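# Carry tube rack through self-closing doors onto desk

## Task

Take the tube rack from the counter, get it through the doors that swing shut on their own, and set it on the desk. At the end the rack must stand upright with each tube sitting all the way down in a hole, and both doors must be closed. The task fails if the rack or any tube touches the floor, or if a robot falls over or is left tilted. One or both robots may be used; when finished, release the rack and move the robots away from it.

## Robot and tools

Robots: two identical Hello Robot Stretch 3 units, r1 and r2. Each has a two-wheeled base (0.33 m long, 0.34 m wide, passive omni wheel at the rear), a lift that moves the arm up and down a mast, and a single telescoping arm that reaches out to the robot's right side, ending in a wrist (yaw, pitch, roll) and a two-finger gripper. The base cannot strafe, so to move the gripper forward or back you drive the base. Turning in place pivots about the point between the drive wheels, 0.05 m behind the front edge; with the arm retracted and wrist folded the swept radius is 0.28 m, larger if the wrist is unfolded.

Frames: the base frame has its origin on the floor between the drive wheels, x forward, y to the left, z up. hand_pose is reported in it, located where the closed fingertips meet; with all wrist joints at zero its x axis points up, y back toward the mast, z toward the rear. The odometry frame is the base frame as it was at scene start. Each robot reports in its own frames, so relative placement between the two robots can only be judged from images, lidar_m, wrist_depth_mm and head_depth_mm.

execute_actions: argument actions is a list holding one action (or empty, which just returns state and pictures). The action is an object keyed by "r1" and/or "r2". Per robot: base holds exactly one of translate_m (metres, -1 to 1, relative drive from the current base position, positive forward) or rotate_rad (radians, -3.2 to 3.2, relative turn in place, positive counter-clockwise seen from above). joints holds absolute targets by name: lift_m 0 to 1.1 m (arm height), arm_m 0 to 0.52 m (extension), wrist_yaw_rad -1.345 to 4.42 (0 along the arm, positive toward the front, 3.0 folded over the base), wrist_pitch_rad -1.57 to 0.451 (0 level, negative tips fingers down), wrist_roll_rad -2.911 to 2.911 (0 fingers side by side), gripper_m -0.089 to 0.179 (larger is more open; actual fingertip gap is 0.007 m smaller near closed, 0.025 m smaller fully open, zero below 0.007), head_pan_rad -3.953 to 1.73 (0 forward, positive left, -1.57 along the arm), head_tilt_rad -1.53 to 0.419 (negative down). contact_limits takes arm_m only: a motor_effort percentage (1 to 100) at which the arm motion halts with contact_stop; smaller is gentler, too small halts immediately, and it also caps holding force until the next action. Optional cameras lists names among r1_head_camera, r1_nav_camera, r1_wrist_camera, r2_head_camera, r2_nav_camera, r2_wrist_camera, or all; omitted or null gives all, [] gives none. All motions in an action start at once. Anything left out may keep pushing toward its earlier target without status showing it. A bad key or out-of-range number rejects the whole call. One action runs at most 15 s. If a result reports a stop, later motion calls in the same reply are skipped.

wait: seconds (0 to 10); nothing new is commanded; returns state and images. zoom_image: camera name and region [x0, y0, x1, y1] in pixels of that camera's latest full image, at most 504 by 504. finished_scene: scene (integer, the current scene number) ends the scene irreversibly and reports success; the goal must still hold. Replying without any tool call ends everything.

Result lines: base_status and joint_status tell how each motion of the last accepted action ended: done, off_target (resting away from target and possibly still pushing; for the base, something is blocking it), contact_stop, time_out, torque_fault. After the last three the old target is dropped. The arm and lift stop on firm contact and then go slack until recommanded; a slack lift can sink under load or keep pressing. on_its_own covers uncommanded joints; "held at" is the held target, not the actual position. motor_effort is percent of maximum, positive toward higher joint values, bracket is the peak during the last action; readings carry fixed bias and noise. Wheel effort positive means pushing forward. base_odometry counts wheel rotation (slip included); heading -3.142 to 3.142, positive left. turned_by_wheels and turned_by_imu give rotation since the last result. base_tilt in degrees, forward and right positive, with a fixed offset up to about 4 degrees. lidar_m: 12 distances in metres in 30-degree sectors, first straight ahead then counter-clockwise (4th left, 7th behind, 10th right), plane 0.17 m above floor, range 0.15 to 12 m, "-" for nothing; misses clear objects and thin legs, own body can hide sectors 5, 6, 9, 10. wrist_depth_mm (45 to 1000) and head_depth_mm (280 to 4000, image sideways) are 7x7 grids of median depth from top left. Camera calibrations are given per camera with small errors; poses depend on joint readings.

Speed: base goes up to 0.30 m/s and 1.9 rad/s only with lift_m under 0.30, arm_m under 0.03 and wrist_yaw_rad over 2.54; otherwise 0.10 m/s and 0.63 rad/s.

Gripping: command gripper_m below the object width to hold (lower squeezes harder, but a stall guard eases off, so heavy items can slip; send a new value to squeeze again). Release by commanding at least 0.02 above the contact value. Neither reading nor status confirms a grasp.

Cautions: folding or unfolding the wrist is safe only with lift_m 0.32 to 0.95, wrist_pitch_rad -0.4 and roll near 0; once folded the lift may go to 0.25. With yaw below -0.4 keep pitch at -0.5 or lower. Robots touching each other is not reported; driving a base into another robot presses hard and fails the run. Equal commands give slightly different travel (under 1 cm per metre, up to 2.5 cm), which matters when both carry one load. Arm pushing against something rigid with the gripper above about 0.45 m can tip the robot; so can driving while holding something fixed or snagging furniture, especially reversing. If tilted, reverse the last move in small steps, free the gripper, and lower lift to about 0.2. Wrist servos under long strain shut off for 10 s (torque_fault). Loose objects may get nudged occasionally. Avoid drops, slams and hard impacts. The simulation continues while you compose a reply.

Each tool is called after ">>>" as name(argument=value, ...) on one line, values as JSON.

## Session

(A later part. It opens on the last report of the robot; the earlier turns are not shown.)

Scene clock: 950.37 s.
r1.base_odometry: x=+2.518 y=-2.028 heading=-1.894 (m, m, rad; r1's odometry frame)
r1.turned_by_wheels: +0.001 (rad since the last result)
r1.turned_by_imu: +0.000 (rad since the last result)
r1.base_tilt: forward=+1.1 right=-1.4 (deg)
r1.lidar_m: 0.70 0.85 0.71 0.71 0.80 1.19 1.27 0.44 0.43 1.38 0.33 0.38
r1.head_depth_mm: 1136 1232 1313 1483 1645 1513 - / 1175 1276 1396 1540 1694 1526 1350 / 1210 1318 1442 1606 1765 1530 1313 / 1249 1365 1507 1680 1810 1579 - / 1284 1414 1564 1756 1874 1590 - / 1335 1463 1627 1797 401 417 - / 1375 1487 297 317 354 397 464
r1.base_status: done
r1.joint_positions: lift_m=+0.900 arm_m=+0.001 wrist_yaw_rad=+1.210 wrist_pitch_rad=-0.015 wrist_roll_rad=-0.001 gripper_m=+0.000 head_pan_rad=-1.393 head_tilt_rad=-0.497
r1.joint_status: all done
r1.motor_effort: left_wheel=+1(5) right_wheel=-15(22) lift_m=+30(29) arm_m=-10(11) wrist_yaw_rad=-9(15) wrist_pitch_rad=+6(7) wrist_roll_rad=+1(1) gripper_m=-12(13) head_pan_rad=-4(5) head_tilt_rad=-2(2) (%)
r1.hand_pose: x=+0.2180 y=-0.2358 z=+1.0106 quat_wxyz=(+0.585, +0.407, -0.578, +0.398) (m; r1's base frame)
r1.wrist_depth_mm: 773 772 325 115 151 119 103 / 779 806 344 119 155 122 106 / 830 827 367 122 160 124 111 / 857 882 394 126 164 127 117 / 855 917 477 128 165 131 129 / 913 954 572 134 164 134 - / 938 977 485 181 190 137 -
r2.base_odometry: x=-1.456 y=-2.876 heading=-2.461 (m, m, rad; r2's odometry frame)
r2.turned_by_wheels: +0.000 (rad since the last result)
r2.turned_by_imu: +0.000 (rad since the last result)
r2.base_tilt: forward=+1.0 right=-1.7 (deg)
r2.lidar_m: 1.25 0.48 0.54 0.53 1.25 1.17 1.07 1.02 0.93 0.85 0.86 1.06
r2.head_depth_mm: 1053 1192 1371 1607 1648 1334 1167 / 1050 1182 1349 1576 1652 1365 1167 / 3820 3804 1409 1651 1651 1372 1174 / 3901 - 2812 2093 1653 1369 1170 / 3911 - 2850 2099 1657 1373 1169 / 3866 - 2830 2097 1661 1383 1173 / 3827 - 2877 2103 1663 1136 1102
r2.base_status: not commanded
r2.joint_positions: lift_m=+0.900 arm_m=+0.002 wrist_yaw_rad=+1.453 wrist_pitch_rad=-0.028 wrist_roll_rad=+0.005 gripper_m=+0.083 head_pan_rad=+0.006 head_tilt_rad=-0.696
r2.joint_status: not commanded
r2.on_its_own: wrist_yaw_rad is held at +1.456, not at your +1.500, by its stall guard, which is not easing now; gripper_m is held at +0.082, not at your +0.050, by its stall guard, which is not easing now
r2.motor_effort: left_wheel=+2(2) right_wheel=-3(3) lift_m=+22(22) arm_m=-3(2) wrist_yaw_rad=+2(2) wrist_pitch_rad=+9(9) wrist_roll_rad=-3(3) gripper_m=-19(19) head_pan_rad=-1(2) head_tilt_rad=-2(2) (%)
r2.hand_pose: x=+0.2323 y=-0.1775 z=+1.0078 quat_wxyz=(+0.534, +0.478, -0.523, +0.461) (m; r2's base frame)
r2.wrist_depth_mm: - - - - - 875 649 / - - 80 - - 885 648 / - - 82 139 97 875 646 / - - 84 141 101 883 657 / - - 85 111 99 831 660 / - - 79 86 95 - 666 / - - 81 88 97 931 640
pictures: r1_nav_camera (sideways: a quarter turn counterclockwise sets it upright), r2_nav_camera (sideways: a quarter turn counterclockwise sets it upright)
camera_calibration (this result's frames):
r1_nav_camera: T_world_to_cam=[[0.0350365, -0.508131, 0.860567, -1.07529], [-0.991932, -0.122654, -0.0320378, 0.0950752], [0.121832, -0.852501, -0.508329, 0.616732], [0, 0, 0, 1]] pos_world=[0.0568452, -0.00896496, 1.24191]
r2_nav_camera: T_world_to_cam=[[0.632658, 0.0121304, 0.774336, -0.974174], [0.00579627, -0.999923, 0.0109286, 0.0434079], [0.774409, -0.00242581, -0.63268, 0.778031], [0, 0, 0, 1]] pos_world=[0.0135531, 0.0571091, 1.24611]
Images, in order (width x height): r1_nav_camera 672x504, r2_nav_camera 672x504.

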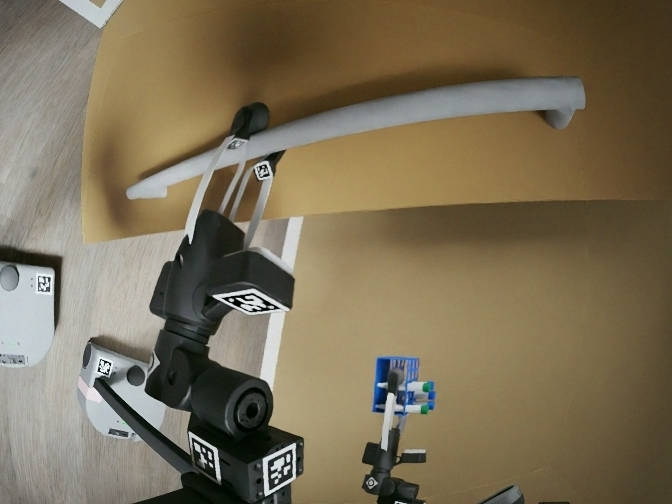

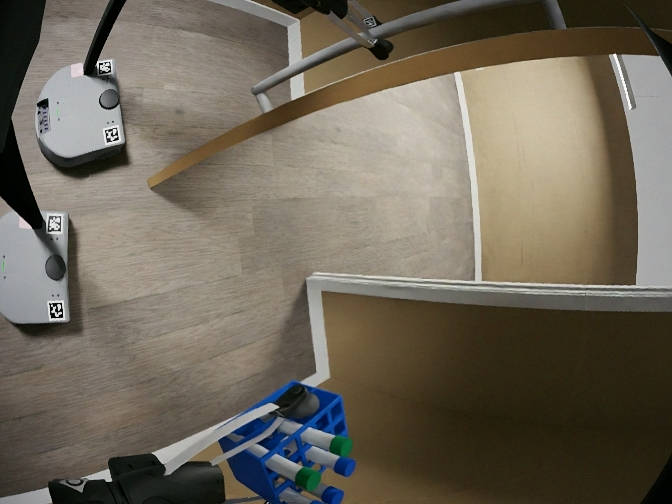

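>>> execute_actions(actions=[{"r2":{"base":{"translate_m":0.4}}}], cameras=["r2_nav_camera"])

Scene clock: 958.30 s.
r1.base_odometry: x=+2.518 y=-2.028 heading=-1.894 (m, m, rad; r1's odometry frame)
r1.turned_by_wheels: +0.000 (rad since the last result)
r1.turned_by_imu: -0.002 (rad since the last result)
r1.base_tilt: forward=+1.0 right=-1.5 (deg)
r1.lidar_m: 0.70 0.85 0.71 0.71 0.80 1.19 1.27 1.43 1.38 0.44 0.33 0.38
r1.head_depth_mm: 1143 1205 365 1484 1652 1516 - / 1161 1248 383 1518 1705 1524 1352 / 356 390 402 469 552 641 773 / 450 1326 419 1656 1804 1537 - / 1288 1391 844 1747 1878 1590 - / 1337 1471 1630 1794 400 417 - / 1375 1488 297 317 354 396 465
r1.base_status: not commanded
r1.joint_positions: lift_m=+0.900 arm_m=+0.001 wrist_yaw_rad=+1.210 wrist_pitch_rad=-0.015 wrist_roll_rad=-0.001 gripper_m=+0.000 head_pan_rad=-1.393 head_tilt_rad=-0.497
r1.joint_status: not commanded
r1.motor_effort: left_wheel=+0(1) right_wheel=-15(15) lift_m=+30(30) arm_m=-10(10) wrist_yaw_rad=-9(8) wrist_pitch_rad=+6(6) wrist_roll_rad=+1(1) gripper_m=-12(12) head_pan_rad=-4(4) head_tilt_rad=-2(2) (%)
r1.hand_pose: x=+0.2180 y=-0.2358 z=+1.0106 quat_wxyz=(+0.585, +0.407, -0.578, +0.398) (m; r1's base frame)
r1.wrist_depth_mm: 780 776 323 115 152 119 103 / 783 806 346 118 155 121 106 / 815 862 366 123 159 125 111 / 844 865 391 126 165 128 117 / 879 885 479 128 166 130 129 / 911 958 575 134 164 133 - / 949 958 474 181 190 136 -
r2.base_odometry: x=-1.767 y=-3.127 heading=-2.461 (m, m, rad; r2's odometry frame)
r2.turned_by_wheels: +0.000 (rad since the last result)
r2.turned_by_imu: +0.001 (rad since the last result)
r2.base_tilt: forward=+1.0 right=-1.7 (deg)
r2.lidar_m: 0.86 1.21 0.38 0.29 1.31 1.55 1.46 1.34 0.87 0.79 0.80 0.92
r2.head_depth_mm: 705 794 912 1064 1222 1334 1169 / 698 775 899 1055 1266 1367 1166 / 3554 3854 2585 1117 1332 1368 1169 / 3566 3858 2835 2087 1661 1373 1170 / 3540 3792 2860 2085 1664 1372 1174 / 3518 3809 2861 2095 1666 1374 1171 / 3465 3818 2856 2107 1660 1373 1178
r2.base_status: done
r2.joint_positions: lift_m=+0.900 arm_m=+0.002 wrist_yaw_rad=+1.453 wrist_pitch_rad=-0.028 wrist_roll_rad=+0.005 gripper_m=+0.083 head_pan_rad=+0.006 head_tilt_rad=-0.696
r2.joint_status: not commanded
r2.on_its_own: wrist_yaw_rad is held at +1.456, not at your +1.500, by its stall guard, which is not easing now; gripper_m is held at +0.082, not at your +0.050, by its stall guard, which is not easing now
r2.motor_effort: left_wheel=+2(5) right_wheel=-3(4) lift_m=+23(22) arm_m=-3(2) wrist_yaw_rad=+3(2) wrist_pitch_rad=+10(9) wrist_roll_rad=-3(3) gripper_m=-19(19) head_pan_rad=-2(1) head_tilt_rad=-1(2) (%)
r2.hand_pose: x=+0.2323 y=-0.1775 z=+1.0078 quat_wxyz=(+0.534, +0.478, -0.523, +0.461) (m; r2's base frame)
r2.wrist_depth_mm: - - - 752 804 788 592 / - - 80 770 794 798 594 / - - 82 139 97 802 598 / - - 84 141 101 816 600 / - - 85 111 99 756 596 / - - 79 86 95 - 607 / - - 81 88 97 862 585
pictures: r2_nav_camera (sideways: a quarter turn counterclockwise sets it upright)
camera_calibration (this result's frames):
r2_nav_camera: T_world_to_cam=[[0.632658, 0.0121305, 0.774336, -0.974174], [0.00579645, -0.999923, 0.0109286, 0.0434079], [0.774409, -0.00242567, -0.63268, 0.778032], [0, 0, 0, 1]] pos_world=[0.0135531, 0.0571091, 1.24611]
Images, in order (width x height): r2_nav_camera 672x504.

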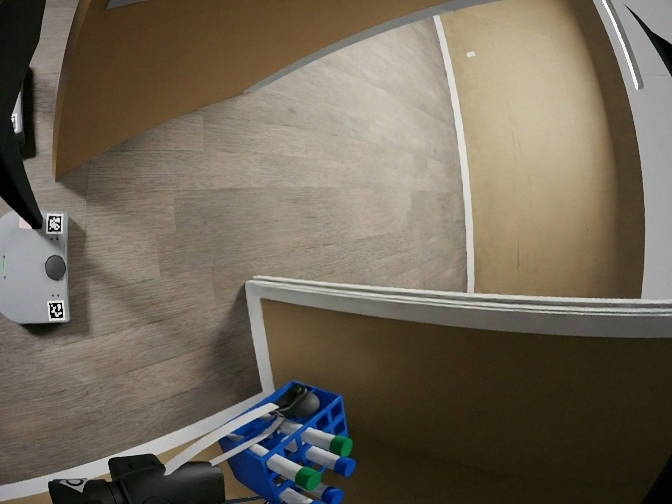

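>>> execute_actions(actions=[{"r2":{"base":{"rotate_rad":0.5}}}], cameras=[])

>>> execute_actions(actions=[{"r2":{"base":{"translate_m":0.25}}}], cameras=["r2_nav_camera"])

Scene clock: 962.43 s.
r1.base_odometry: x=+2.518 y=-2.028 heading=-1.894 (m, m, rad; r1's odometry frame)
r1.turned_by_wheels: +0.000 (rad since the last result)
r1.turned_by_imu: -0.001 (rad since the last result)
r1.base_tilt: forward=+1.3 right=-1.4 (deg)
r1.lidar_m: 0.69 0.85 0.71 0.71 0.80 1.19 1.27 1.43 1.38 0.47 0.33 0.38
r1.head_depth_mm: 374 448 425 1483 1656 1518 - / 388 410 421 489 565 653 760 / 460 1275 726 1611 1763 1530 1144 / 476 1357 747 1670 1819 1578 - / 1292 1411 1497 1752 1889 1589 - / 1335 1456 755 1805 401 417 - / 1377 1483 297 317 354 396 464
r1.base_status: not commanded
r1.joint_positions: lift_m=+0.900 arm_m=+0.001 wrist_yaw_rad=+1.210 wrist_pitch_rad=-0.015 wrist_roll_rad=-0.001 gripper_m=+0.000 head_pan_rad=-1.393 head_tilt_rad=-0.497
r1.joint_status: not commanded
r1.motor_effort: left_wheel=+0(0) right_wheel=-15(14) lift_m=+30(30) arm_m=-10(10) wrist_yaw_rad=-8(9) wrist_pitch_rad=+6(7) wrist_roll_rad=+1(1) gripper_m=-12(12) head_pan_rad=-4(4) head_tilt_rad=-2(2) (%)
r1.hand_pose: x=+0.2180 y=-0.2358 z=+1.0106 quat_wxyz=(+0.585, +0.407, -0.578, +0.398) (m; r1's base frame)
r1.wrist_depth_mm: 755 755 325 115 151 119 103 / 789 806 346 118 155 122 107 / 819 837 371 123 160 125 111 / 855 884 394 126 164 127 117 / 875 895 486 128 167 130 129 / 919 935 573 134 164 134 - / 935 973 481 181 190 137 -
r2.base_odometry: x=-1.767 y=-3.127 heading=-1.961 (m, m, rad; r2's odometry frame)
r2.turned_by_wheels: +0.500 (rad since the last result)
r2.turned_by_imu: +0.493 (rad since the last result)
r2.base_tilt: forward=+1.0 right=-1.7 (deg)
r2.lidar_m: 4.12 0.39 0.29 0.58 1.55 1.46 1.39 0.88 0.80 0.80 0.93 0.86
r2.head_depth_mm: 3438 3730 2803 2072 1645 1338 1168 / 3576 3832 2826 2090 1654 1371 1172 / 3751 - 2827 2103 1658 1368 1170 / 3920 - 2843 2086 1661 1373 1168 / - - 2857 2096 1613 1376 1170 / - 3578 1158 1123 1113 1103 1088 / 765 758 753 746 740 735 732
r2.base_status: done
r2.joint_positions: lift_m=+0.900 arm_m=+0.002 wrist_yaw_rad=+1.454 wrist_pitch_rad=-0.028 wrist_roll_rad=+0.005 gripper_m=+0.083 head_pan_rad=+0.006 head_tilt_rad=-0.696
r2.joint_status: not commanded
r2.on_its_own: wrist_yaw_rad is held at +1.456, not at your +1.500, by its stall guard, which is not easing now; gripper_m is held at +0.082, not at your +0.050, by its stall guard, which is not easing now
r2.motor_effort: left_wheel=-2(4) right_wheel=+3(6) lift_m=+22(22) arm_m=-3(3) wrist_yaw_rad=+2(1) wrist_pitch_rad=+9(9) wrist_roll_rad=-3(3) gripper_m=-19(18) head_pan_rad=-2(1) head_tilt_rad=-2(2) (%)
r2.hand_pose: x=+0.2323 y=-0.1774 z=+1.0078 quat_wxyz=(+0.534, +0.478, -0.523, +0.461) (m; r2's base frame)
r2.wrist_depth_mm: 642 - - - - 594 569 / 638 - 81 - 687 615 582 / 634 - 82 139 97 631 595 / 630 - 84 142 101 649 613 / 622 922 85 111 99 656 626 / 622 436 79 86 95 - 641 / 575 - 81 88 97 715 645
pictures: none
No camera images: the call's "cameras" was empty. Leave "cameras" out to get every camera's image.

Scene clock: 966.03 s.
r1.base_odometry: x=+2.518 y=-2.028 heading=-1.894 (m, m, rad; r1's odometry frame)
r1.turned_by_wheels: +0.000 (rad since the last result)
r1.turned_by_imu: -0.001 (rad since the last result)
r1.base_tilt: forward=+1.0 right=-1.4 (deg)
r1.lidar_m: 0.70 0.85 0.71 0.71 0.80 1.19 1.27 1.43 1.38 1.38 0.33 0.38
r1.head_depth_mm: 1140 1235 1351 1484 1644 1518 - / 1175 1281 1399 1543 1701 1524 1348 / 1212 1320 1412 1609 1752 1529 1309 / 1248 1351 469 1689 1814 1590 - / 1289 1357 428 1764 1881 1582 - / 1339 1427 431 536 400 417 - / 1358 1469 297 317 354 397 464
r1.base_status: not commanded
r1.joint_positions: lift_m=+0.900 arm_m=+0.001 wrist_yaw_rad=+1.210 wrist_pitch_rad=-0.015 wrist_roll_rad=-0.001 gripper_m=+0.000 head_pan_rad=-1.393 head_tilt_rad=-0.497
r1.joint_status: not commanded
r1.motor_effort: left_wheel=+1(1) right_wheel=-15(15) lift_m=+30(30) arm_m=-9(10) wrist_yaw_rad=-9(9) wrist_pitch_rad=+5(6) wrist_roll_rad=+1(1) gripper_m=-11(12) head_pan_rad=-4(4) head_tilt_rad=-2(2) (%)
r1.hand_pose: x=+0.2180 y=-0.2358 z=+1.0106 quat_wxyz=(+0.585, +0.407, -0.578, +0.398) (m; r1's base frame)
r1.wrist_depth_mm: 753 770 323 115 150 119 103 / 798 785 346 119 156 121 106 / 855 828 368 122 160 125 110 / 852 857 392 126 164 127 117 / 876 890 477 128 166 131 129 / 903 957 575 134 165 133 255 / 931 990 486 180 189 137 -
r2.base_odometry: x=-1.862 y=-3.359 heading=-1.961 (m, m, rad; r2's odometry frame)
r2.turned_by_wheels: +0.000 (rad since the last result)
r2.turned_by_imu: +0.001 (rad since the last result)
r2.base_tilt: forward=+1.1 right=-1.6 (deg)
r2.lidar_m: 3.88 0.42 0.29 0.27 0.28 1.70 1.54 0.97 0.88 0.89 0.67 0.70
r2.head_depth_mm: 3225 3511 2823 2087 1658 1331 1166 / 3382 3648 2812 2086 1646 1373 1169 / 3485 3834 2834 2090 1653 1373 1171 / 3671 - 2819 2101 1662 1373 1170 / 3860 - 2845 2084 1664 1371 1173 / 3993 - 2827 1895 1203 1184 1124 / 3518 822 807 802 796 790 785
r2.base_status: done
r2.joint_positions: lift_m=+0.900 arm_m=+0.002 wrist_yaw_rad=+1.454 wrist_pitch_rad=-0.028 wrist_roll_rad=+0.005 gripper_m=+0.083 head_pan_rad=+0.006 head_tilt_rad=-0.696
r2.joint_status: not commanded
r2.on_its_own: wrist_yaw_rad is held at +1.456, not at your +1.500, by its stall guard, which is not easing now; gripper_m is held at +0.082, not at your +0.050, by its stall guard, which is not easing now
r2.motor_effort: left_wheel=-2(3) right_wheel=+2(6) lift_m=+22(22) arm_m=-2(2) wrist_yaw_rad=+2(2) wrist_pitch_rad=+9(9) wrist_roll_rad=-3(3) gripper_m=-19(18) head_pan_rad=-1(2) head_tilt_rad=-1(2) (%)
r2.hand_pose: x=+0.2323 y=-0.1774 z=+1.0078 quat_wxyz=(+0.534, +0.478, -0.523, +0.461) (m; r2's base frame)
r2.wrist_depth_mm: 678 - - - - - 369 / 686 - 81 - - - 381 / 674 - 83 139 97 - 392 / 660 - 84 142 101 - 400 / 658 - 85 111 99 482 414 / 658 452 79 86 95 - 424 / 603 - 81 88 97 - 434
pictures: r2_nav_camera (sideways: a quarter turn counterclockwise sets it upright)
camera_calibration (this result's frames):
r2_nav_camera: T_world_to_cam=[[0.632658, 0.0121305, 0.774336, -0.974174], [0.00579635, -0.999923, 0.0109286, 0.0434079], [0.774409, -0.00242575, -0.63268, 0.778032], [0, 0, 0, 1]] pos_world=[0.0135531, 0.0571091, 1.24611]
Images, in order (width x height): r2_nav_camera 672x504.

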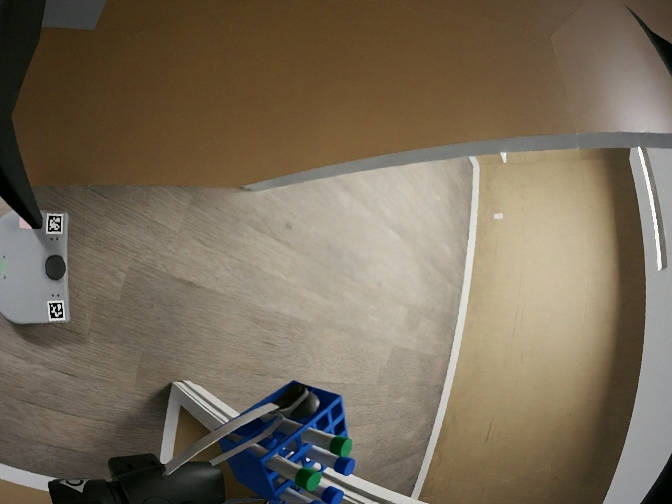

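>>> execute_actions(actions=[{"r2":{"base":{"translate_m":0.3}}}], cameras=["r2_nav_camera"])

Scene clock: 972.97 s.
r1.base_odometry: x=+2.518 y=-2.028 heading=-1.894 (m, m, rad; r1's odometry frame)
r1.turned_by_wheels: +0.000 (rad since the last result)
r1.turned_by_imu: -0.002 (rad since the last result)
r1.base_tilt: forward=+1.2 right=-1.4 (deg)
r1.lidar_m: 0.69 0.85 0.71 0.71 0.80 1.19 1.27 1.43 1.38 1.38 0.33 0.38
r1.head_depth_mm: 1141 1236 1350 1484 1658 1527 - / 1170 1275 1389 1540 1693 1524 1346 / 1210 1317 1448 1614 1753 1539 1314 / 1251 1363 1506 1681 1818 1576 - / 1290 1412 1561 1757 1892 1583 - / 1332 1464 1636 1803 400 417 - / 1373 1488 297 317 354 397 464
r1.base_status: not commanded
r1.joint_positions: lift_m=+0.900 arm_m=+0.001 wrist_yaw_rad=+1.210 wrist_pitch_rad=-0.015 wrist_roll_rad=-0.001 gripper_m=+0.000 head_pan_rad=-1.393 head_tilt_rad=-0.497
r1.joint_status: not commanded
r1.motor_effort: left_wheel=+1(1) right_wheel=-15(15) lift_m=+29(30) arm_m=-10(10) wrist_yaw_rad=-9(9) wrist_pitch_rad=+6(6) wrist_roll_rad=+1(1) gripper_m=-11(11) head_pan_rad=-4(4) head_tilt_rad=-2(2) (%)
r1.hand_pose: x=+0.2180 y=-0.2358 z=+1.0106 quat_wxyz=(+0.585, +0.407, -0.578, +0.398) (m; r1's base frame)
r1.wrist_depth_mm: 771 750 325 115 151 119 102 / 778 789 343 119 155 122 106 / 810 860 369 123 160 124 111 / 835 874 390 126 164 127 117 / 868 894 485 128 166 130 129 / 879 927 583 133 164 134 - / 919 947 485 181 190 136 -
r2.base_odometry: x=-1.976 y=-3.636 heading=-1.961 (m, m, rad; r2's odometry frame)
r2.turned_by_wheels: +0.000 (rad since the last result)
r2.turned_by_imu: +0.001 (rad since the last result)
r2.base_tilt: forward=+0.9 right=-1.7 (deg)
r2.lidar_m: 3.59 0.46 0.31 0.29 0.30 0.39 1.71 1.09 0.98 0.55 0.51 3.56
r2.head_depth_mm: 2994 3332 2821 2084 1655 1334 1165 / 3115 3474 2811 2081 1658 1369 1170 / 3292 3573 2844 2091 1661 1372 1172 / 3444 3790 2855 2095 1664 1370 1173 / 3589 3890 2815 2095 1658 1375 1172 / 3748 - 2842 2104 1666 1338 1154 / 3449 3614 2874 2106 862 865 851
r2.base_status: done
r2.joint_positions: lift_m=+0.900 arm_m=+0.002 wrist_yaw_rad=+1.454 wrist_pitch_rad=-0.028 wrist_roll_rad=+0.005 gripper_m=+0.083 head_pan_rad=+0.006 head_tilt_rad=-0.696
r2.joint_status: not commanded
r2.on_its_own: wrist_yaw_rad is held at +1.456, not at your +1.500, by its stall guard, which is not easing now; gripper_m is held at +0.082, not at your +0.050, by its stall guard, which is not easing now
r2.motor_effort: left_wheel=-2(2) right_wheel=+2(7) lift_m=+22(23) arm_m=-2(3) wrist_yaw_rad=+2(2) wrist_pitch_rad=+10(9) wrist_roll_rad=-3(3) gripper_m=-18(19) head_pan_rad=-2(2) head_tilt_rad=-1(1) (%)
r2.hand_pose: x=+0.2323 y=-0.1774 z=+1.0078 quat_wxyz=(+0.534, +0.478, -0.523, +0.461) (m; r2's base frame)
r2.wrist_depth_mm: - - - - - - - / - - 81 - - - - / - - 83 140 97 - - / - - 84 142 101 - - / - - 85 111 99 - - / - - 79 86 95 - - / - - 81 88 97 - -
pictures: r2_nav_camera (sideways: a quarter turn counterclockwise sets it upright)
camera_calibration (this result's frames):
r2_nav_camera: T_world_to_cam=[[0.632658, 0.0121306, 0.774336, -0.974174], [0.00579659, -0.999923, 0.0109286, 0.0434079], [0.774409, -0.00242557, -0.63268, 0.778032], [0, 0, 0, 1]] pos_world=[0.0135531, 0.0571091, 1.24611]
Images, in order (width x height): r2_nav_camera 672x504.

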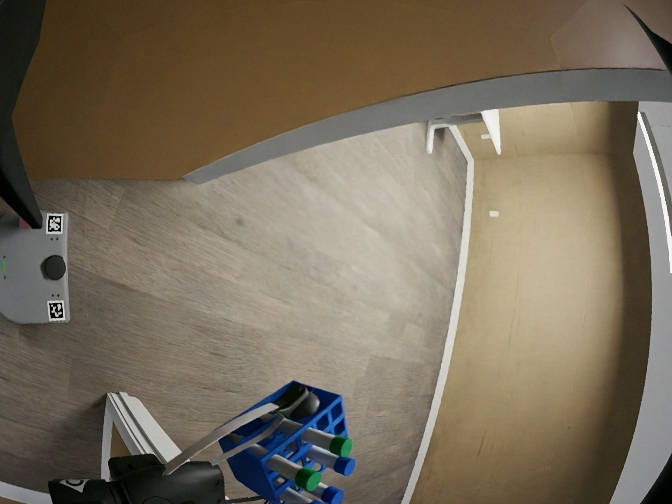

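Rack is through. Desk is to the left-ahead. Continue.

>>> execute_actions(actions=[{"r2":{"base":{"translate_m":0.6}}}], cameras=["r2_nav_camera"])

Scene clock: 981.90 s.
r1.base_odometry: x=+2.518 y=-2.028 heading=-1.894 (m, m, rad; r1's odometry frame)
r1.turned_by_wheels: +0.000 (rad since the last result)
r1.turned_by_imu: -0.002 (rad since the last result)
r1.base_tilt: forward=+1.1 right=-1.4 (deg)
r1.lidar_m: 0.70 0.85 0.71 0.71 0.80 1.19 1.27 1.42 1.38 1.38 0.33 0.38
r1.head_depth_mm: 1141 1240 1349 1485 1660 1517 - / 1173 1270 1395 1537 1700 1521 1349 / 1212 1316 1446 1602 1766 1527 1318 / 1253 1367 1504 1674 1823 1575 - / 1289 1414 1565 1746 1880 1590 - / 1327 1468 1634 1812 401 417 - / 1372 1476 297 317 354 396 464
r1.base_status: not commanded
r1.joint_positions: lift_m=+0.900 arm_m=+0.001 wrist_yaw_rad=+1.210 wrist_pitch_rad=-0.015 wrist_roll_rad=-0.001 gripper_m=+0.000 head_pan_rad=-1.393 head_tilt_rad=-0.497
r1.joint_status: not commanded
r1.motor_effort: left_wheel=+0(1) right_wheel=-15(15) lift_m=+29(30) arm_m=-10(10) wrist_yaw_rad=-8(9) wrist_pitch_rad=+6(6) wrist_roll_rad=+1(1) gripper_m=-12(11) head_pan_rad=-5(4) head_tilt_rad=-2(2) (%)
r1.hand_pose: x=+0.2180 y=-0.2358 z=+1.0106 quat_wxyz=(+0.585, +0.407, -0.578, +0.398) (m; r1's base frame)
r1.wrist_depth_mm: 753 750 321 115 151 119 103 / 780 802 347 118 155 121 106 / 811 839 371 122 160 124 111 / 862 858 398 127 164 128 117 / 860 904 478 128 166 130 129 / 885 907 572 133 163 134 - / 958 960 485 181 189 137 -
r2.base_odometry: x=-2.205 y=-4.191 heading=-1.961 (m, m, rad; r2's odometry frame)
r2.turned_by_wheels: +0.000 (rad since the last result)
r2.turned_by_imu: +0.002 (rad since the last result)
r2.base_tilt: forward=+1.1 right=-1.8 (deg)
r2.lidar_m: 3.03 2.72 1.26 0.33 0.35 0.45 1.04 1.31 0.61 2.24 2.73 3.00
r2.head_depth_mm: 2514 2785 2831 2088 1652 1332 1172 / 2604 2925 2824 2070 1655 1365 1170 / 2755 3058 2841 2097 1661 1373 1169 / 2839 3213 2821 2080 1662 1364 1173 / 3006 3397 2849 2094 1657 1373 1170 / 3133 3562 2851 2102 1667 1377 1173 / 3160 3436 2842 2121 1659 1377 1173
r2.base_status: done
r2.joint_positions: lift_m=+0.900 arm_m=+0.002 wrist_yaw_rad=+1.454 wrist_pitch_rad=-0.028 wrist_roll_rad=+0.005 gripper_m=+0.083 head_pan_rad=+0.006 head_tilt_rad=-0.696
r2.joint_status: not commanded
r2.on_its_own: wrist_yaw_rad is held at +1.456, not at your +1.500, by its stall guard, which is not easing now; gripper_m is held at +0.082, not at your +0.050, by its stall guard, which is not easing now
r2.motor_effort: left_wheel=-2(2) right_wheel=+2(7) lift_m=+22(22) arm_m=-1(2) wrist_yaw_rad=+3(1) wrist_pitch_rad=+9(9) wrist_roll_rad=-3(3) gripper_m=-18(19) head_pan_rad=+0(2) head_tilt_rad=-2(2) (%)
r2.hand_pose: x=+0.2323 y=-0.1774 z=+1.0078 quat_wxyz=(+0.534, +0.478, -0.523, +0.461) (m; r2's base frame)
r2.wrist_depth_mm: - - - - - - - / - - 81 - - - - / - - 83 139 97 - - / - - 84 142 101 - - / - - 85 111 99 - - / - - 79 86 95 - - / - - 81 88 97 - -
pictures: r2_nav_camera (sideways: a quarter turn counterclockwise sets it upright)
camera_calibration (this result's frames):
r2_nav_camera: T_world_to_cam=[[0.632658, 0.0121304, 0.774336, -0.974174], [0.00579626, -0.999923, 0.0109286, 0.0434079], [0.774409, -0.00242582, -0.63268, 0.778031], [0, 0, 0, 1]] pos_world=[0.0135531, 0.0571091, 1.24611]
Images, in order (width x height): r2_nav_camera 672x504.

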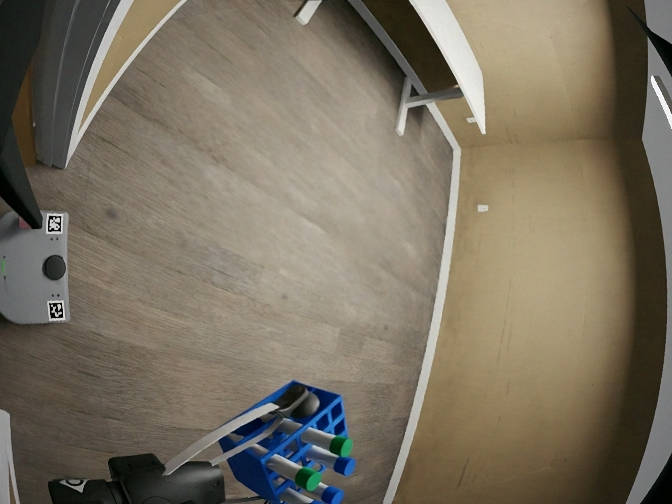

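>>> execute_actions(actions=[{"r2":{"base":{"translate_m":0.6},"joints":{"head_pan_rad":0.8,"head_tilt_rad":-0.5}}}], cameras=[])

>>> execute_actions(actions=[{"r1":{"base":{"translate_m":0.08},"joints":{"arm_m":0.2}}}], cameras=[])

>>> execute_actions(actions=[{"r1":{"base":{"translate_m":0.12},"joints":{"arm_m":0.4}}}], cameras=["r2_nav_camera","r1_wrist_camera"])

Scene clock: 996.97 s.
r1.base_odometry: x=+2.518 y=-2.028 heading=-1.894 (m, m, rad; r1's odometry frame)
r1.turned_by_wheels: +0.000 (rad since the last result)
r1.turned_by_imu: -0.002 (rad since the last result)
r1.base_tilt: forward=+1.2 right=-1.5 (deg)
r1.lidar_m: 0.69 0.85 0.71 0.71 0.80 1.19 1.27 1.43 1.38 1.38 0.33 0.38
r1.head_depth_mm: 1140 1231 1347 1486 1647 1514 - / 1173 1271 1393 1543 1703 1525 1348 / 1209 1317 1445 1601 1761 1535 1314 / 1252 1366 1510 1687 1821 1585 - / 1292 1414 1572 1754 1886 1587 - / 1331 1468 1625 1802 401 416 - / 1372 1485 297 317 354 396 464
r1.base_status: not commanded
r1.joint_positions: lift_m=+0.900 arm_m=+0.001 wrist_yaw_rad=+1.210 wrist_pitch_rad=-0.015 wrist_roll_rad=-0.001 gripper_m=+0.000 head_pan_rad=-1.393 head_tilt_rad=-0.497
r1.joint_status: not commanded
r1.motor_effort: left_wheel=+0(1) right_wheel=-15(15) lift_m=+30(30) arm_m=-9(10) wrist_yaw_rad=-9(8) wrist_pitch_rad=+6(6) wrist_roll_rad=+1(1) gripper_m=-11(12) head_pan_rad=-4(5) head_tilt_rad=-2(3) (%)
r1.hand_pose: x=+0.2180 y=-0.2358 z=+1.0106 quat_wxyz=(+0.585, +0.407, -0.578, +0.398) (m; r1's base frame)
r1.wrist_depth_mm: 763 751 324 115 151 119 103 / 797 799 345 119 155 122 106 / 810 829 364 122 160 124 111 / 835 875 393 127 164 128 118 / 874 891 472 128 166 130 129 / 895 931 572 134 164 134 - / 932 977 485 180 189 137 -
r2.base_odometry: x=-2.433 y=-4.746 heading=-1.961 (m, m, rad; r2's odometry frame)
r2.turned_by_wheels: +0.000 (rad since the last result)
r2.turned_by_imu: +0.002 (rad since the last result)
r2.base_tilt: forward=+1.0 right=-1.6 (deg)
r2.lidar_m: 2.48 2.21 1.88 1.16 0.74 0.67 1.19 1.06 1.63 2.45 2.73 2.47
r2.head_depth_mm: 2374 2610 2883 2834 2029 1565 1285 / 2270 2500 2332 2681 2029 1575 1296 / 2180 2388 2270 2816 2017 1572 1289 / 2112 2293 2287 2669 2029 1577 1293 / 2022 2209 2063 2599 2033 1574 1291 / 1967 2118 2067 2506 2026 1582 1290 / 1894 2041 2058 2393 2020 1578 1287
r2.base_status: done
r2.joint_positions: lift_m=+0.900 arm_m=+0.002 wrist_yaw_rad=+1.454 wrist_pitch_rad=-0.028 wrist_roll_rad=+0.005 gripper_m=+0.083 head_pan_rad=+0.793 head_tilt_rad=-0.507
r2.joint_status: all done
r2.on_its_own: wrist_yaw_rad is held at +1.456, not at your +1.500, by its stall guard, which is not easing now; gripper_m is held at +0.082, not at your +0.050, by its stall guard, which is not easing now
r2.motor_effort: left_wheel=-2(2) right_wheel=+2(7) lift_m=+23(22) arm_m=-2(3) wrist_yaw_rad=+1(2) wrist_pitch_rad=+9(9) wrist_roll_rad=-3(3) gripper_m=-19(19) head_pan_rad=+4(27) head_tilt_rad=+3(14) (%)
r2.hand_pose: x=+0.2323 y=-0.1774 z=+1.0078 quat_wxyz=(+0.534, +0.478, -0.523, +0.461) (m; r2's base frame)
r2.wrist_depth_mm: - - - - - - - / - - 81 - - - - / - - 82 140 97 - - / - - 84 142 101 - - / - - 85 111 99 - - / - - 79 86 95 - - / - - 81 88 97 - -
pictures: none
No camera images: the call's "cameras" was empty. Leave "cameras" out to get every camera's image.

Scene clock: 999.67 s.
r1.base_odometry: x=+2.492 y=-2.104 heading=-1.893 (m, m, rad; r1's odometry frame)
r1.turned_by_wheels: +0.001 (rad since the last result)
r1.turned_by_imu: -0.037 (rad since the last result)
r1.base_tilt: forward=+0.8 right=-1.5 (deg)
r1.lidar_m: 0.74 0.85 0.70 0.69 0.77 1.21 1.29 1.49 1.40 1.39 0.52 0.54
r1.head_depth_mm: 1145 1251 1362 1457 1698 1519 1287 / 1181 1280 1405 1516 - 1526 1290 / 1212 1318 1446 1591 - 1534 1297 / 1242 1358 1505 1616 - 1541 1303 / 1284 1407 1543 1669 655 728 827 / 431 460 495 531 569 648 774 / 403 383 420 509 584 646 729
r1.base_status: done
r1.joint_positions: lift_m=+0.900 arm_m=+0.200 wrist_yaw_rad=+1.218 wrist_pitch_rad=-0.018 wrist_roll_rad=+0.001 gripper_m=+0.000 head_pan_rad=-1.393 head_tilt_rad=-0.497
r1.joint_status: all done
r1.on_its_own: wrist_yaw_rad is at rest, and its effort (-15) is outside its rest range (-12 to +12)
r1.motor_effort: left_wheel=+9(25) right_wheel=-18(31) lift_m=+29(30) arm_m=+4(9) wrist_yaw_rad=-15(89) wrist_pitch_rad=+7(8) wrist_roll_rad=+0(1) gripper_m=-10(19) head_pan_rad=-4(5) head_tilt_rad=-2(2) (%)
r1.hand_pose: x=+0.2186 y=-0.4331 z=+1.0099 quat_wxyz=(+0.584, +0.410, -0.576, +0.399) (m; r1's base frame)
r1.wrist_depth_mm: 469 312 231 107 152 130 912 / 505 330 241 111 157 134 950 / 568 358 255 115 162 137 996 / 623 382 271 119 167 142 - / 715 417 304 123 169 147 - / 774 453 - 128 172 153 - / 798 527 309 135 191 161 -
r2.base_odometry: x=-2.433 y=-4.746 heading=-1.961 (m, m, rad; r2's odometry frame)
r2.turned_by_wheels: +0.000 (rad since the last result)
r2.turned_by_imu: +0.000 (rad since the last result)
r2.base_tilt: forward=+0.9 right=-1.8 (deg)
r2.lidar_m: 2.49 2.22 1.89 1.17 0.74 0.67 0.98 1.05 1.63 2.45 2.72 2.47
r2.head_depth_mm: 2363 2605 2885 2862 2031 1567 1287 / 2262 2506 2326 2671 2017 1577 1289 / 2183 2380 2270 2791 2042 1578 1289 / 2113 2296 2274 2701 2018 1580 1289 / 2028 2197 2066 2583 2016 1578 1290 / 1964 2132 2071 2511 2025 1570 1284 / 1893 2052 2056 2409 2020 1571 1287
r2.base_status: not commanded
r2.joint_positions: lift_m=+0.900 arm_m=+0.002 wrist_yaw_rad=+1.454 wrist_pitch_rad=-0.028 wrist_roll_rad=+0.005 gripper_m=+0.083 head_pan_rad=+0.793 head_tilt_rad=-0.507
r2.joint_status: not commanded
r2.on_its_own: wrist_yaw_rad is held at +1.456, not at your +1.500, by its stall guard, which is not easing now; gripper_m is held at +0.082, not at your +0.050, by its stall guard, which is not easing now
r2.motor_effort: left_wheel=-2(2) right_wheel=+2(2) lift_m=+23(22) arm_m=-3(2) wrist_yaw_rad=+2(2) wrist_pitch_rad=+9(10) wrist_roll_rad=-3(3) gripper_m=-19(19) head_pan_rad=+2(2) head_tilt_rad=+2(2) (%)
r2.hand_pose: x=+0.2323 y=-0.1774 z=+1.0078 quat_wxyz=(+0.534, +0.478, -0.523, +0.461) (m; r2's base frame)
r2.wrist_depth_mm: - - - - - - - / - - 81 - - - - / - - 82 140 97 - - / - - 84 142 101 - - / - - 85 111 99 - - / - - 79 86 94 - - / - - 81 88 97 - -
pictures: none
No camera images: the call's "cameras" was empty. Leave "cameras" out to get every camera's image.

Scene clock: 1002.37 s.
r1.base_odometry: x=+2.454 y=-2.218 heading=-1.892 (m, m, rad; r1's odometry frame)
r1.turned_by_wheels: +0.001 (rad since the last result)
r1.turned_by_imu: +0.001 (rad since the last result)
r1.base_tilt: forward=+0.8 right=-1.3 (deg)
r1.lidar_m: 0.73 0.83 0.68 0.68 0.75 1.18 1.38 1.61 1.42 1.41 0.63 0.63
r1.head_depth_mm: 1166 1261 1334 1538 1693 1520 1290 / 1198 1298 1397 1635 1740 1527 1293 / 1228 1341 1445 1692 1783 1531 1300 / 1268 1387 1510 1730 1833 1536 1271 / 1287 1380 734 795 835 968 1096 / 525 590 651 727 794 880 987 / 541 581 623 674 734 807 895
r1.base_status: done
r1.joint_positions: lift_m=+0.900 arm_m=+0.399 wrist_yaw_rad=+1.244 wrist_pitch_rad=-0.017 wrist_roll_rad=+0.001 gripper_m=+0.000 head_pan_rad=-1.393 head_tilt_rad=-0.497
r1.joint_status: all done
r1.on_its_own: left_wheel is at rest, and its effort (+19) is outside its rest range (-18 to +18); right_wheel is at rest, and its effort (-27) is outside its rest range (-18 to +18); wrist_yaw_rad is at rest, and its effort (-37) is outside its rest range (-12 to +12)
r1.motor_effort: left_wheel=+19(19) right_wheel=-27(30) lift_m=+30(30) arm_m=+8(9) wrist_yaw_rad=-37(46) wrist_pitch_rad=+6(7) wrist_roll_rad=+0(0) gripper_m=-14(15) head_pan_rad=-4(5) head_tilt_rad=-2(2) (%)
r1.hand_pose: x=+0.2209 y=-0.6265 z=+1.0101 quat_wxyz=(+0.578, +0.417, -0.571, +0.407) (m; r1's base frame)
r1.wrist_depth_mm: 266 228 198 112 157 146 724 / 285 240 207 115 161 152 756 / 302 253 216 119 167 156 794 / 321 268 225 122 172 773 816 / 343 283 242 123 178 791 834 / 373 301 - 128 181 841 870 / 399 326 259 172 197 860 928
r2.base_odometry: x=-2.433 y=-4.746 heading=-1.961 (m, m, rad; r2's odometry frame)
r2.turned_by_wheels: +0.000 (rad since the last result)
r2.turned_by_imu: +0.000 (rad since the last result)
r2.base_tilt: forward=+0.9 right=-1.6 (deg)
r2.lidar_m: 2.49 2.22 1.89 1.16 0.74 0.67 0.89 1.06 1.63 2.45 2.73 2.47
r2.head_depth_mm: 2365 2619 2888 2844 2022 1571 1289 / 2278 2517 2342 2687 2018 1576 1291 / 2189 2390 2277 2790 2030 1576 1290 / 2111 2297 2298 2693 2031 1572 1292 / 2019 2201 2061 2586 2023 1571 1289 / 1957 2127 2064 2501 2023 1576 1291 / 1892 2049 2067 2401 2025 1577 1289
r2.base_status: not commanded
r2.joint_positions: lift_m=+0.900 arm_m=+0.002 wrist_yaw_rad=+1.454 wrist_pitch_rad=-0.028 wrist_roll_rad=+0.005 gripper_m=+0.083 head_pan_rad=+0.793 head_tilt_rad=-0.507
r2.joint_status: not commanded
r2.on_its_own: wrist_yaw_rad is held at +1.456, not at your +1.500, by its stall guard, which is not easing now; gripper_m is held at +0.082, not at your +0.050, by its stall guard, which is not easing now
r2.motor_effort: left_wheel=-2(2) right_wheel=+2(2) lift_m=+22(22) arm_m=-2(3) wrist_yaw_rad=+3(2) wrist_pitch_rad=+10(9) wrist_roll_rad=-3(3) gripper_m=-19(18) head_pan_rad=+3(3) head_tilt_rad=+2(2) (%)
r2.hand_pose: x=+0.2323 y=-0.1774 z=+1.0078 quat_wxyz=(+0.534, +0.478, -0.523, +0.461) (m; r2's base frame)
r2.wrist_depth_mm: - - - - - - - / - - 81 - - - - / - - 83 140 97 - - / - - 84 142 101 - - / - - 85 111 99 - - / - - 79 86 95 - - / - - 81 88 97 - -
pictures: r1_wrist_camera, r2_nav_camera (sideways: a quarter turn counterclockwise sets it upright)
camera_calibration (this result's frames):
r1_wrist_camera: T_world_to_cam=[[-0.352156, -0.935376, -0.0325158, -0.478405], [-0.218745, 0.116034, -0.968858, 1.12408], [0.91002, -0.334077, -0.245471, 0.000652983], [0, 0, 0, 1]] pos_world=[0.0768208, -0.577703, 1.07368]
r2_nav_camera: T_world_to_cam=[[0.32796, 0.345174, 0.879373, -1.10927], [0.711048, -0.703061, 0.0107839, 0.0392916], [0.621975, 0.621739, -0.476011, 0.575132], [0, 0, 0, 1]] pos_world=[-0.0218611, 0.0529318, 1.2488]
Images, in order (width x height): r1_wrist_camera 644x364, r2_nav_camera 672x504.

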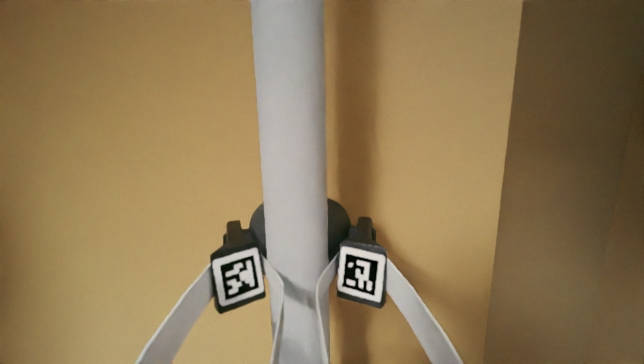

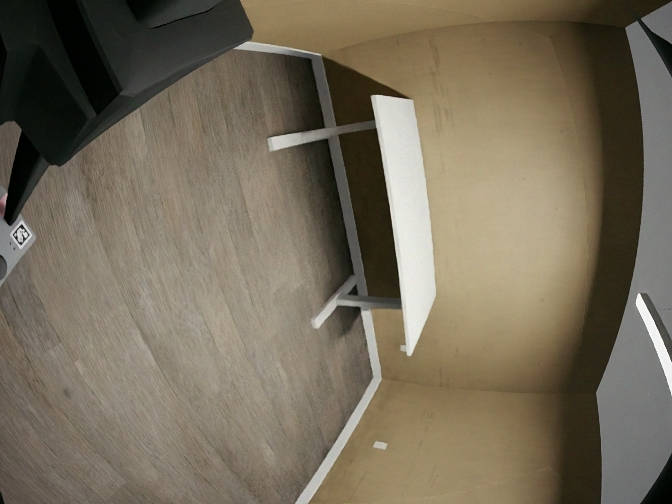

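>>> execute_actions(actions=[{"r1":{"base":{"translate_m":0.15},"joints":{"arm_m":0.5,"wrist_yaw_rad":1.1}},"r2":{"base":{"rotate_rad":0.8},"joints":{"head_pan_rad":0}}}], cameras=[])

>>> execute_actions(actions=[{"r1":{"base":{"translate_m":0.2},"joints":{"wrist_yaw_rad":0.9}},"r2":{"base":{"translate_m":0.8}}}], cameras=["r1_wrist_camera"])

>>> execute_actions(actions=[{"r1":{"base":{"translate_m":0.2},"joints":{"wrist_yaw_rad":0.65}}}], cameras=["r2_nav_camera","r1_wrist_camera"])

Scene clock: 1010.73 s.
r1.base_odometry: x=+2.407 y=-2.361 heading=-1.892 (m, m, rad; r1's odometry frame)
r1.turned_by_wheels: +0.000 (rad since the last result)
r1.turned_by_imu: +0.000 (rad since the last result)
r1.base_tilt: forward=+0.7 right=-1.5 (deg)
r1.lidar_m: 0.64 0.76 0.65 0.65 0.72 1.14 1.53 1.76 1.45 0.83 0.63 0.61
r1.head_depth_mm: 1187 1284 1444 1551 1714 1518 1279 / 1221 1324 - 1617 1751 1529 1295 / 1254 1365 1452 1682 1808 1536 1298 / 1288 1414 1532 1729 1836 1496 1301 / 705 747 781 862 965 1087 1214 / 643 693 743 800 869 945 1041 / 598 634 675 722 777 838 915
r1.base_status: done
r1.joint_positions: lift_m=+0.900 arm_m=+0.500 wrist_yaw_rad=+1.168 wrist_pitch_rad=-0.016 wrist_roll_rad=+0.001 gripper_m=+0.000 head_pan_rad=-1.393 head_tilt_rad=-0.497
r1.joint_status: wrist_yaw_rad off_target (ended at +1.168, target +1.100); the others done
r1.on_its_own: wrist_yaw_rad is held at +1.198, not at your +1.100, by its stall guard, which is still easing
r1.motor_effort: left_wheel=+0(35) right_wheel=-1(42) lift_m=+30(29) arm_m=-1(14) wrist_yaw_rad=+25(78) wrist_pitch_rad=+6(7) wrist_roll_rad=+0(0) gripper_m=-12(18) head_pan_rad=-4(5) head_tilt_rad=-2(2) (%)
r1.hand_pose: x=+0.2140 y=-0.7453 z=+1.0105 quat_wxyz=(+0.593, +0.395, -0.587, +0.385) (m; r1's base frame)
r1.wrist_depth_mm: 194 188 181 108 169 557 601 / 200 194 187 111 174 575 630 / 208 200 195 116 180 607 661 / 218 211 202 120 187 634 693 / 228 220 211 124 195 669 706 / 238 229 221 129 201 701 759 / 250 242 229 137 213 733 777
r2.base_odometry: x=-2.433 y=-4.746 heading=-1.161 (m, m, rad; r2's odometry frame)
r2.turned_by_wheels: +0.800 (rad since the last result)
r2.turned_by_imu: +0.789 (rad since the last result)
r2.base_tilt: forward=+0.9 right=-1.6 (deg)
r2.lidar_m: 2.22 1.86 0.86 0.67 0.72 1.01 1.06 2.43 2.61 2.50 2.47 2.65
r2.head_depth_mm: 2348 2577 2823 2821 2037 1578 1258 / 2253 2458 2293 2699 2029 1578 1288 / 2174 2369 2280 2768 2018 1574 1287 / 2090 2277 2273 2681 2026 1573 1290 / 2015 2198 2069 2580 2004 1571 1292 / 1950 2100 2071 2500 2013 1574 1291 / 1883 2036 2060 2390 2016 1571 1285
r2.base_status: done
r2.joint_positions: lift_m=+0.900 arm_m=+0.002 wrist_yaw_rad=+1.454 wrist_pitch_rad=-0.028 wrist_roll_rad=+0.005 gripper_m=+0.083 head_pan_rad=+0.007 head_tilt_rad=-0.507
r2.joint_status: all done
r2.on_its_own: wrist_yaw_rad is held at +1.456, not at your +1.500, by its stall guard, which is not easing now; gripper_m is held at +0.082, not at your +0.050, by its stall guard, which is not easing now
r2.motor_effort: left_wheel=-1(4) right_wheel=+2(7) lift_m=+23(22) arm_m=-3(2) wrist_yaw_rad=+2(2) wrist_pitch_rad=+10(9) wrist_roll_rad=-3(3) gripper_m=-19(18) head_pan_rad=-3(30) head_tilt_rad=+2(2) (%)
r2.hand_pose: x=+0.2323 y=-0.1773 z=+1.0078 quat_wxyz=(+0.534, +0.478, -0.523, +0.461) (m; r2's base frame)
r2.wrist_depth_mm: - - - - - - - / - - 81 - - - - / - - 82 139 97 - - / - - 84 142 101 - - / - - 85 111 99 - - / - - 79 86 95 - - / - - 81 88 97 - -
pictures: none
No camera images: the call's "cameras" was empty. Leave "cameras" out to get every camera's image.

Scene clock: 1019.70 s.
r1.base_odometry: x=+2.344 y=-2.550 heading=-1.891 (m, m, rad; r1's odometry frame)
r1.turned_by_wheels: +0.000 (rad since the last result)
r1.turned_by_imu: -0.049 (rad since the last result)
r1.base_tilt: forward=+0.9 right=-1.4 (deg)
r1.lidar_m: 0.47 0.52 0.62 0.61 0.67 1.01 1.73 1.87 1.49 0.82 0.52 0.46
r1.head_depth_mm: 1218 1314 - 1594 1733 1523 1283 / 1242 1352 - 1651 1782 1519 1293 / 1267 1378 - 1710 1816 1530 1303 / 1260 1395 888 1041 1720 1316 1280 / 703 754 804 868 938 1024 1119 / 620 652 694 737 788 845 911 / 550 578 607 640 677 721 770
r1.base_status: done
r1.joint_positions: lift_m=+0.900 arm_m=+0.501 wrist_yaw_rad=+0.804 wrist_pitch_rad=-0.013 wrist_roll_rad=+0.001 gripper_m=+0.000 head_pan_rad=-1.393 head_tilt_rad=-0.497
r1.joint_status: wrist_yaw_rad off_target (ended at +0.804, target +0.900)
r1.on_its_own: wrist_yaw_rad is held at +0.821, not at your +0.900, by its stall guard, which is not easing now; wrist_yaw_rad is at rest, and its effort (+13) is outside its rest range (-12 to +12)
r1.motor_effort: left_wheel=+4(32) right_wheel=-6(36) lift_m=+30(29) arm_m=-12(12) wrist_yaw_rad=+13(83) wrist_pitch_rad=+5(7) wrist_roll_rad=+0(0) gripper_m=-12(18) head_pan_rad=-4(4) head_tilt_rad=-2(2) (%)
r1.hand_pose: x=+0.1630 y=-0.8232 z=+1.0110 quat_wxyz=(+0.653, +0.281, -0.649, +0.272) (m; r1's base frame)
r1.wrist_depth_mm: 136 147 163 108 517 647 587 / 139 151 169 113 528 684 610 / 143 155 172 117 558 695 611 / 146 160 180 122 582 721 624 / 150 164 180 124 629 759 651 / 155 169 183 130 688 786 639 / 160 172 200 142 642 815 659
r2.base_odometry: x=-2.115 y=-5.480 heading=-1.162 (m, m, rad; r2's odometry frame)
r2.turned_by_wheels: +0.000 (rad since the last result)
r2.turned_by_imu: +0.003 (rad since the last result)
r2.base_tilt: forward=+1.0 right=-1.6 (deg)
r2.lidar_m: 1.44 1.21 1.27 1.00 0.99 1.06 1.83 3.14 2.75 2.18 2.15 2.04
r2.head_depth_mm: 1581 1744 1929 1328 2028 1552 1256 / 1523 1675 1794 1251 1806 1581 1288 / 1467 1602 1738 1250 1940 1576 1284 / 1408 1539 1669 1251 1879 1577 1292 / 1366 1485 1611 1249 1803 1573 1288 / 1325 1434 1561 1248 1798 1568 1283 / 1277 1382 1504 1245 1017 1574 1290
r2.base_status: done
r2.joint_positions: lift_m=+0.900 arm_m=+0.002 wrist_yaw_rad=+1.454 wrist_pitch_rad=-0.028 wrist_roll_rad=+0.005 gripper_m=+0.083 head_pan_rad=+0.007 head_tilt_rad=-0.507
r2.joint_status: not commanded
r2.on_its_own: wrist_yaw_rad is held at +1.456, not at your +1.500, by its stall guard, which is not easing now; gripper_m is held at +0.082, not at your +0.050, by its stall guard, which is not easing now
r2.motor_effort: left_wheel=-2(3) right_wheel=+2(6) lift_m=+22(22) arm_m=-3(2) wrist_yaw_rad=+2(2) wrist_pitch_rad=+9(9) wrist_roll_rad=-3(3) gripper_m=-18(18) head_pan_rad=-2(3) head_tilt_rad=+3(2) (%)
r2.hand_pose: x=+0.2323 y=-0.1773 z=+1.0078 quat_wxyz=(+0.534, +0.478, -0.523, +0.461) (m; r2's base frame)
r2.wrist_depth_mm: - - - - - - - / - - 81 - - - - / - - 82 139 97 - - / - - 84 142 101 - - / - - 85 111 99 - - / 728 393 79 86 94 - - / - - 81 88 97 - -
pictures: r1_wrist_camera
camera_calibration (this result's frames):
r1_wrist_camera: T_world_to_cam=[[-0.716693, -0.696616, -0.0328078, -0.4265], [-0.145921, 0.195797, -0.969727, 1.1898], [0.681951, -0.69021, -0.241977, -0.271637], [0, 0, 0, 1]] pos_world=[0.0531905, -0.717552, 1.07406]
Images, in order (width x height): r1_wrist_camera 644x364.

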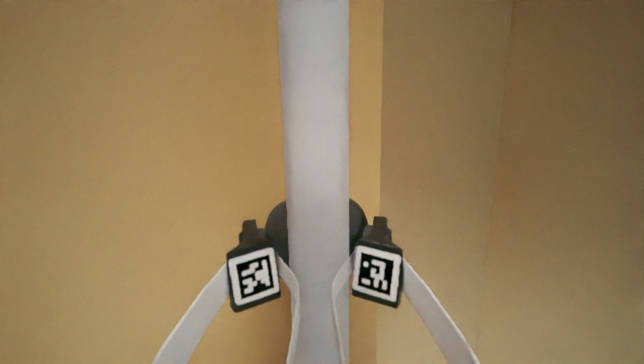

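Scene clock: 1023.67 s.
r1.base_odometry: x=+2.281 y=-2.740 heading=-1.891 (m, m, rad; r1's odometry frame)
r1.turned_by_wheels: +0.000 (rad since the last result)
r1.turned_by_imu: -0.037 (rad since the last result)
r1.base_tilt: forward=+0.8 right=-1.4 (deg)
r1.lidar_m: 0.26 0.29 0.43 0.59 0.63 0.92 1.94 1.97 1.52 0.70 0.35 0.28
r1.head_depth_mm: 1238 1340 - 1628 1745 1515 1283 / 1260 1369 - 1680 1808 1520 1294 / 1270 1384 875 1690 1816 1530 1302 / 741 798 865 983 1065 1157 1221 / 613 644 677 716 760 810 865 / 500 520 540 564 592 620 652 / 421 435 449 465 485 504 526
r1.base_status: done
r1.joint_positions: lift_m=+0.900 arm_m=+0.501 wrist_yaw_rad=+0.521 wrist_pitch_rad=-0.012 wrist_roll_rad=+0.001 gripper_m=+0.000 head_pan_rad=-1.393 head_tilt_rad=-0.497
r1.joint_status: wrist_yaw_rad off_target (ended at +0.521, target +0.650)
r1.on_its_own: wrist_yaw_rad is held at +0.525, not at your +0.650, by its stall guard, which is not easing now
r1.motor_effort: left_wheel=+6(22) right_wheel=-9(16) lift_m=+30(30) arm_m=-12(13) wrist_yaw_rad=+3(53) wrist_pitch_rad=+4(7) wrist_roll_rad=+0(0) gripper_m=-11(18) head_pan_rad=-4(4) head_tilt_rad=-2(2) (%)
r1.hand_pose: x=+0.1061 y=-0.8677 z=+1.0113 quat_wxyz=(+0.684, +0.187, -0.682, +0.178) (m; r1's base frame)
r1.wrist_depth_mm: 114 130 164 109 516 638 576 / 115 133 168 113 545 667 587 / 117 135 172 117 581 683 605 / 120 138 175 121 602 705 622 / 121 140 172 124 699 733 636 / 124 143 169 130 829 750 663 / 125 142 194 183 644 754 677
r2.base_odometry: x=-2.115 y=-5.480 heading=-1.162 (m, m, rad; r2's odometry frame)
r2.turned_by_wheels: +0.000 (rad since the last result)
r2.turned_by_imu: +0.000 (rad since the last result)
r2.base_tilt: forward=+1.1 right=-1.6 (deg)
r2.lidar_m: 1.43 1.20 1.27 1.00 0.99 1.07 1.81 3.15 2.75 2.18 2.15 2.04
r2.head_depth_mm: 1579 1739 1932 1326 2022 1543 1254 / 1516 1664 1798 1250 1810 1574 1293 / 1467 1600 1745 1246 1956 1576 1288 / 1411 1535 1671 1249 1866 1576 1292 / 1363 1486 1617 1251 1803 1567 1293 / 1322 1437 1569 1249 1791 1575 1289 / 1275 1381 1503 1247 1016 1568 1287
r2.base_status: not commanded
r2.joint_positions: lift_m=+0.900 arm_m=+0.002 wrist_yaw_rad=+1.454 wrist_pitch_rad=-0.028 wrist_roll_rad=+0.005 gripper_m=+0.083 head_pan_rad=+0.007 head_tilt_rad=-0.507
r2.joint_status: not commanded
r2.on_its_own: wrist_yaw_rad is held at +1.456, not at your +1.500, by its stall guard, which is not easing now; gripper_m is held at +0.082, not at your +0.050, by its stall guard, which is not easing now
r2.motor_effort: left_wheel=-2(2) right_wheel=+2(2) lift_m=+22(22) arm_m=-2(2) wrist_yaw_rad=+2(2) wrist_pitch_rad=+9(10) wrist_roll_rad=-3(3) gripper_m=-19(18) head_pan_rad=-2(3) head_tilt_rad=+2(3) (%)
r2.hand_pose: x=+0.2323 y=-0.1773 z=+1.0078 quat_wxyz=(+0.534, +0.478, -0.523, +0.461) (m; r2's base frame)
r2.wrist_depth_mm: - - - - - - - / - - 81 - - - - / - - 82 140 98 - - / - - 84 142 101 - - / 985 - 85 111 99 - - / 732 394 79 86 95 - - / - - 81 88 97 - -
pictures: r1_wrist_camera, r2_nav_camera (sideways: a quarter turn counterclockwise sets it upright)
camera_calibration (this result's frames):
r1_wrist_camera: T_world_to_cam=[[-0.882708, -0.468777, -0.0327909, -0.282981], [-0.0849365, 0.227787, -0.969999, 1.21205], [0.462183, -0.853441, -0.240886, -0.382901], [0, 0, 0, 1]] pos_world=[0.0301286, -0.735528, 1.07417]
r2_nav_camera: T_world_to_cam=[[0.475799, 0.0120264, 0.879472, -1.1103], [0.0053421, -0.999928, 0.0107835, 0.0435969], [0.879538, -0.000432545, -0.475828, 0.573323], [0, 0, 0, 1]] pos_world=[0.0237853, 0.0571946, 1.24881]
Images, in order (width x height): r1_wrist_camera 644x364, r2_nav_camera 672x504.

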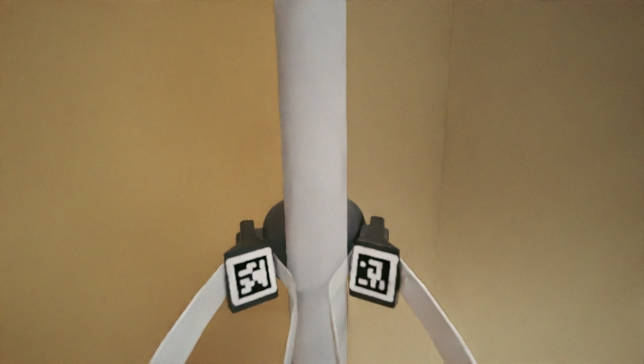

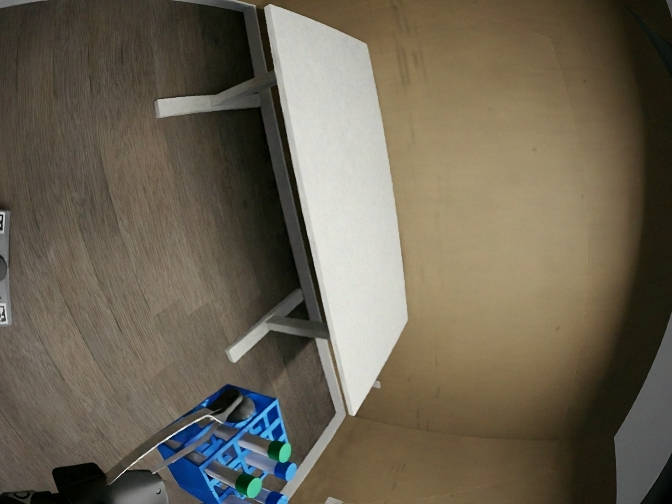

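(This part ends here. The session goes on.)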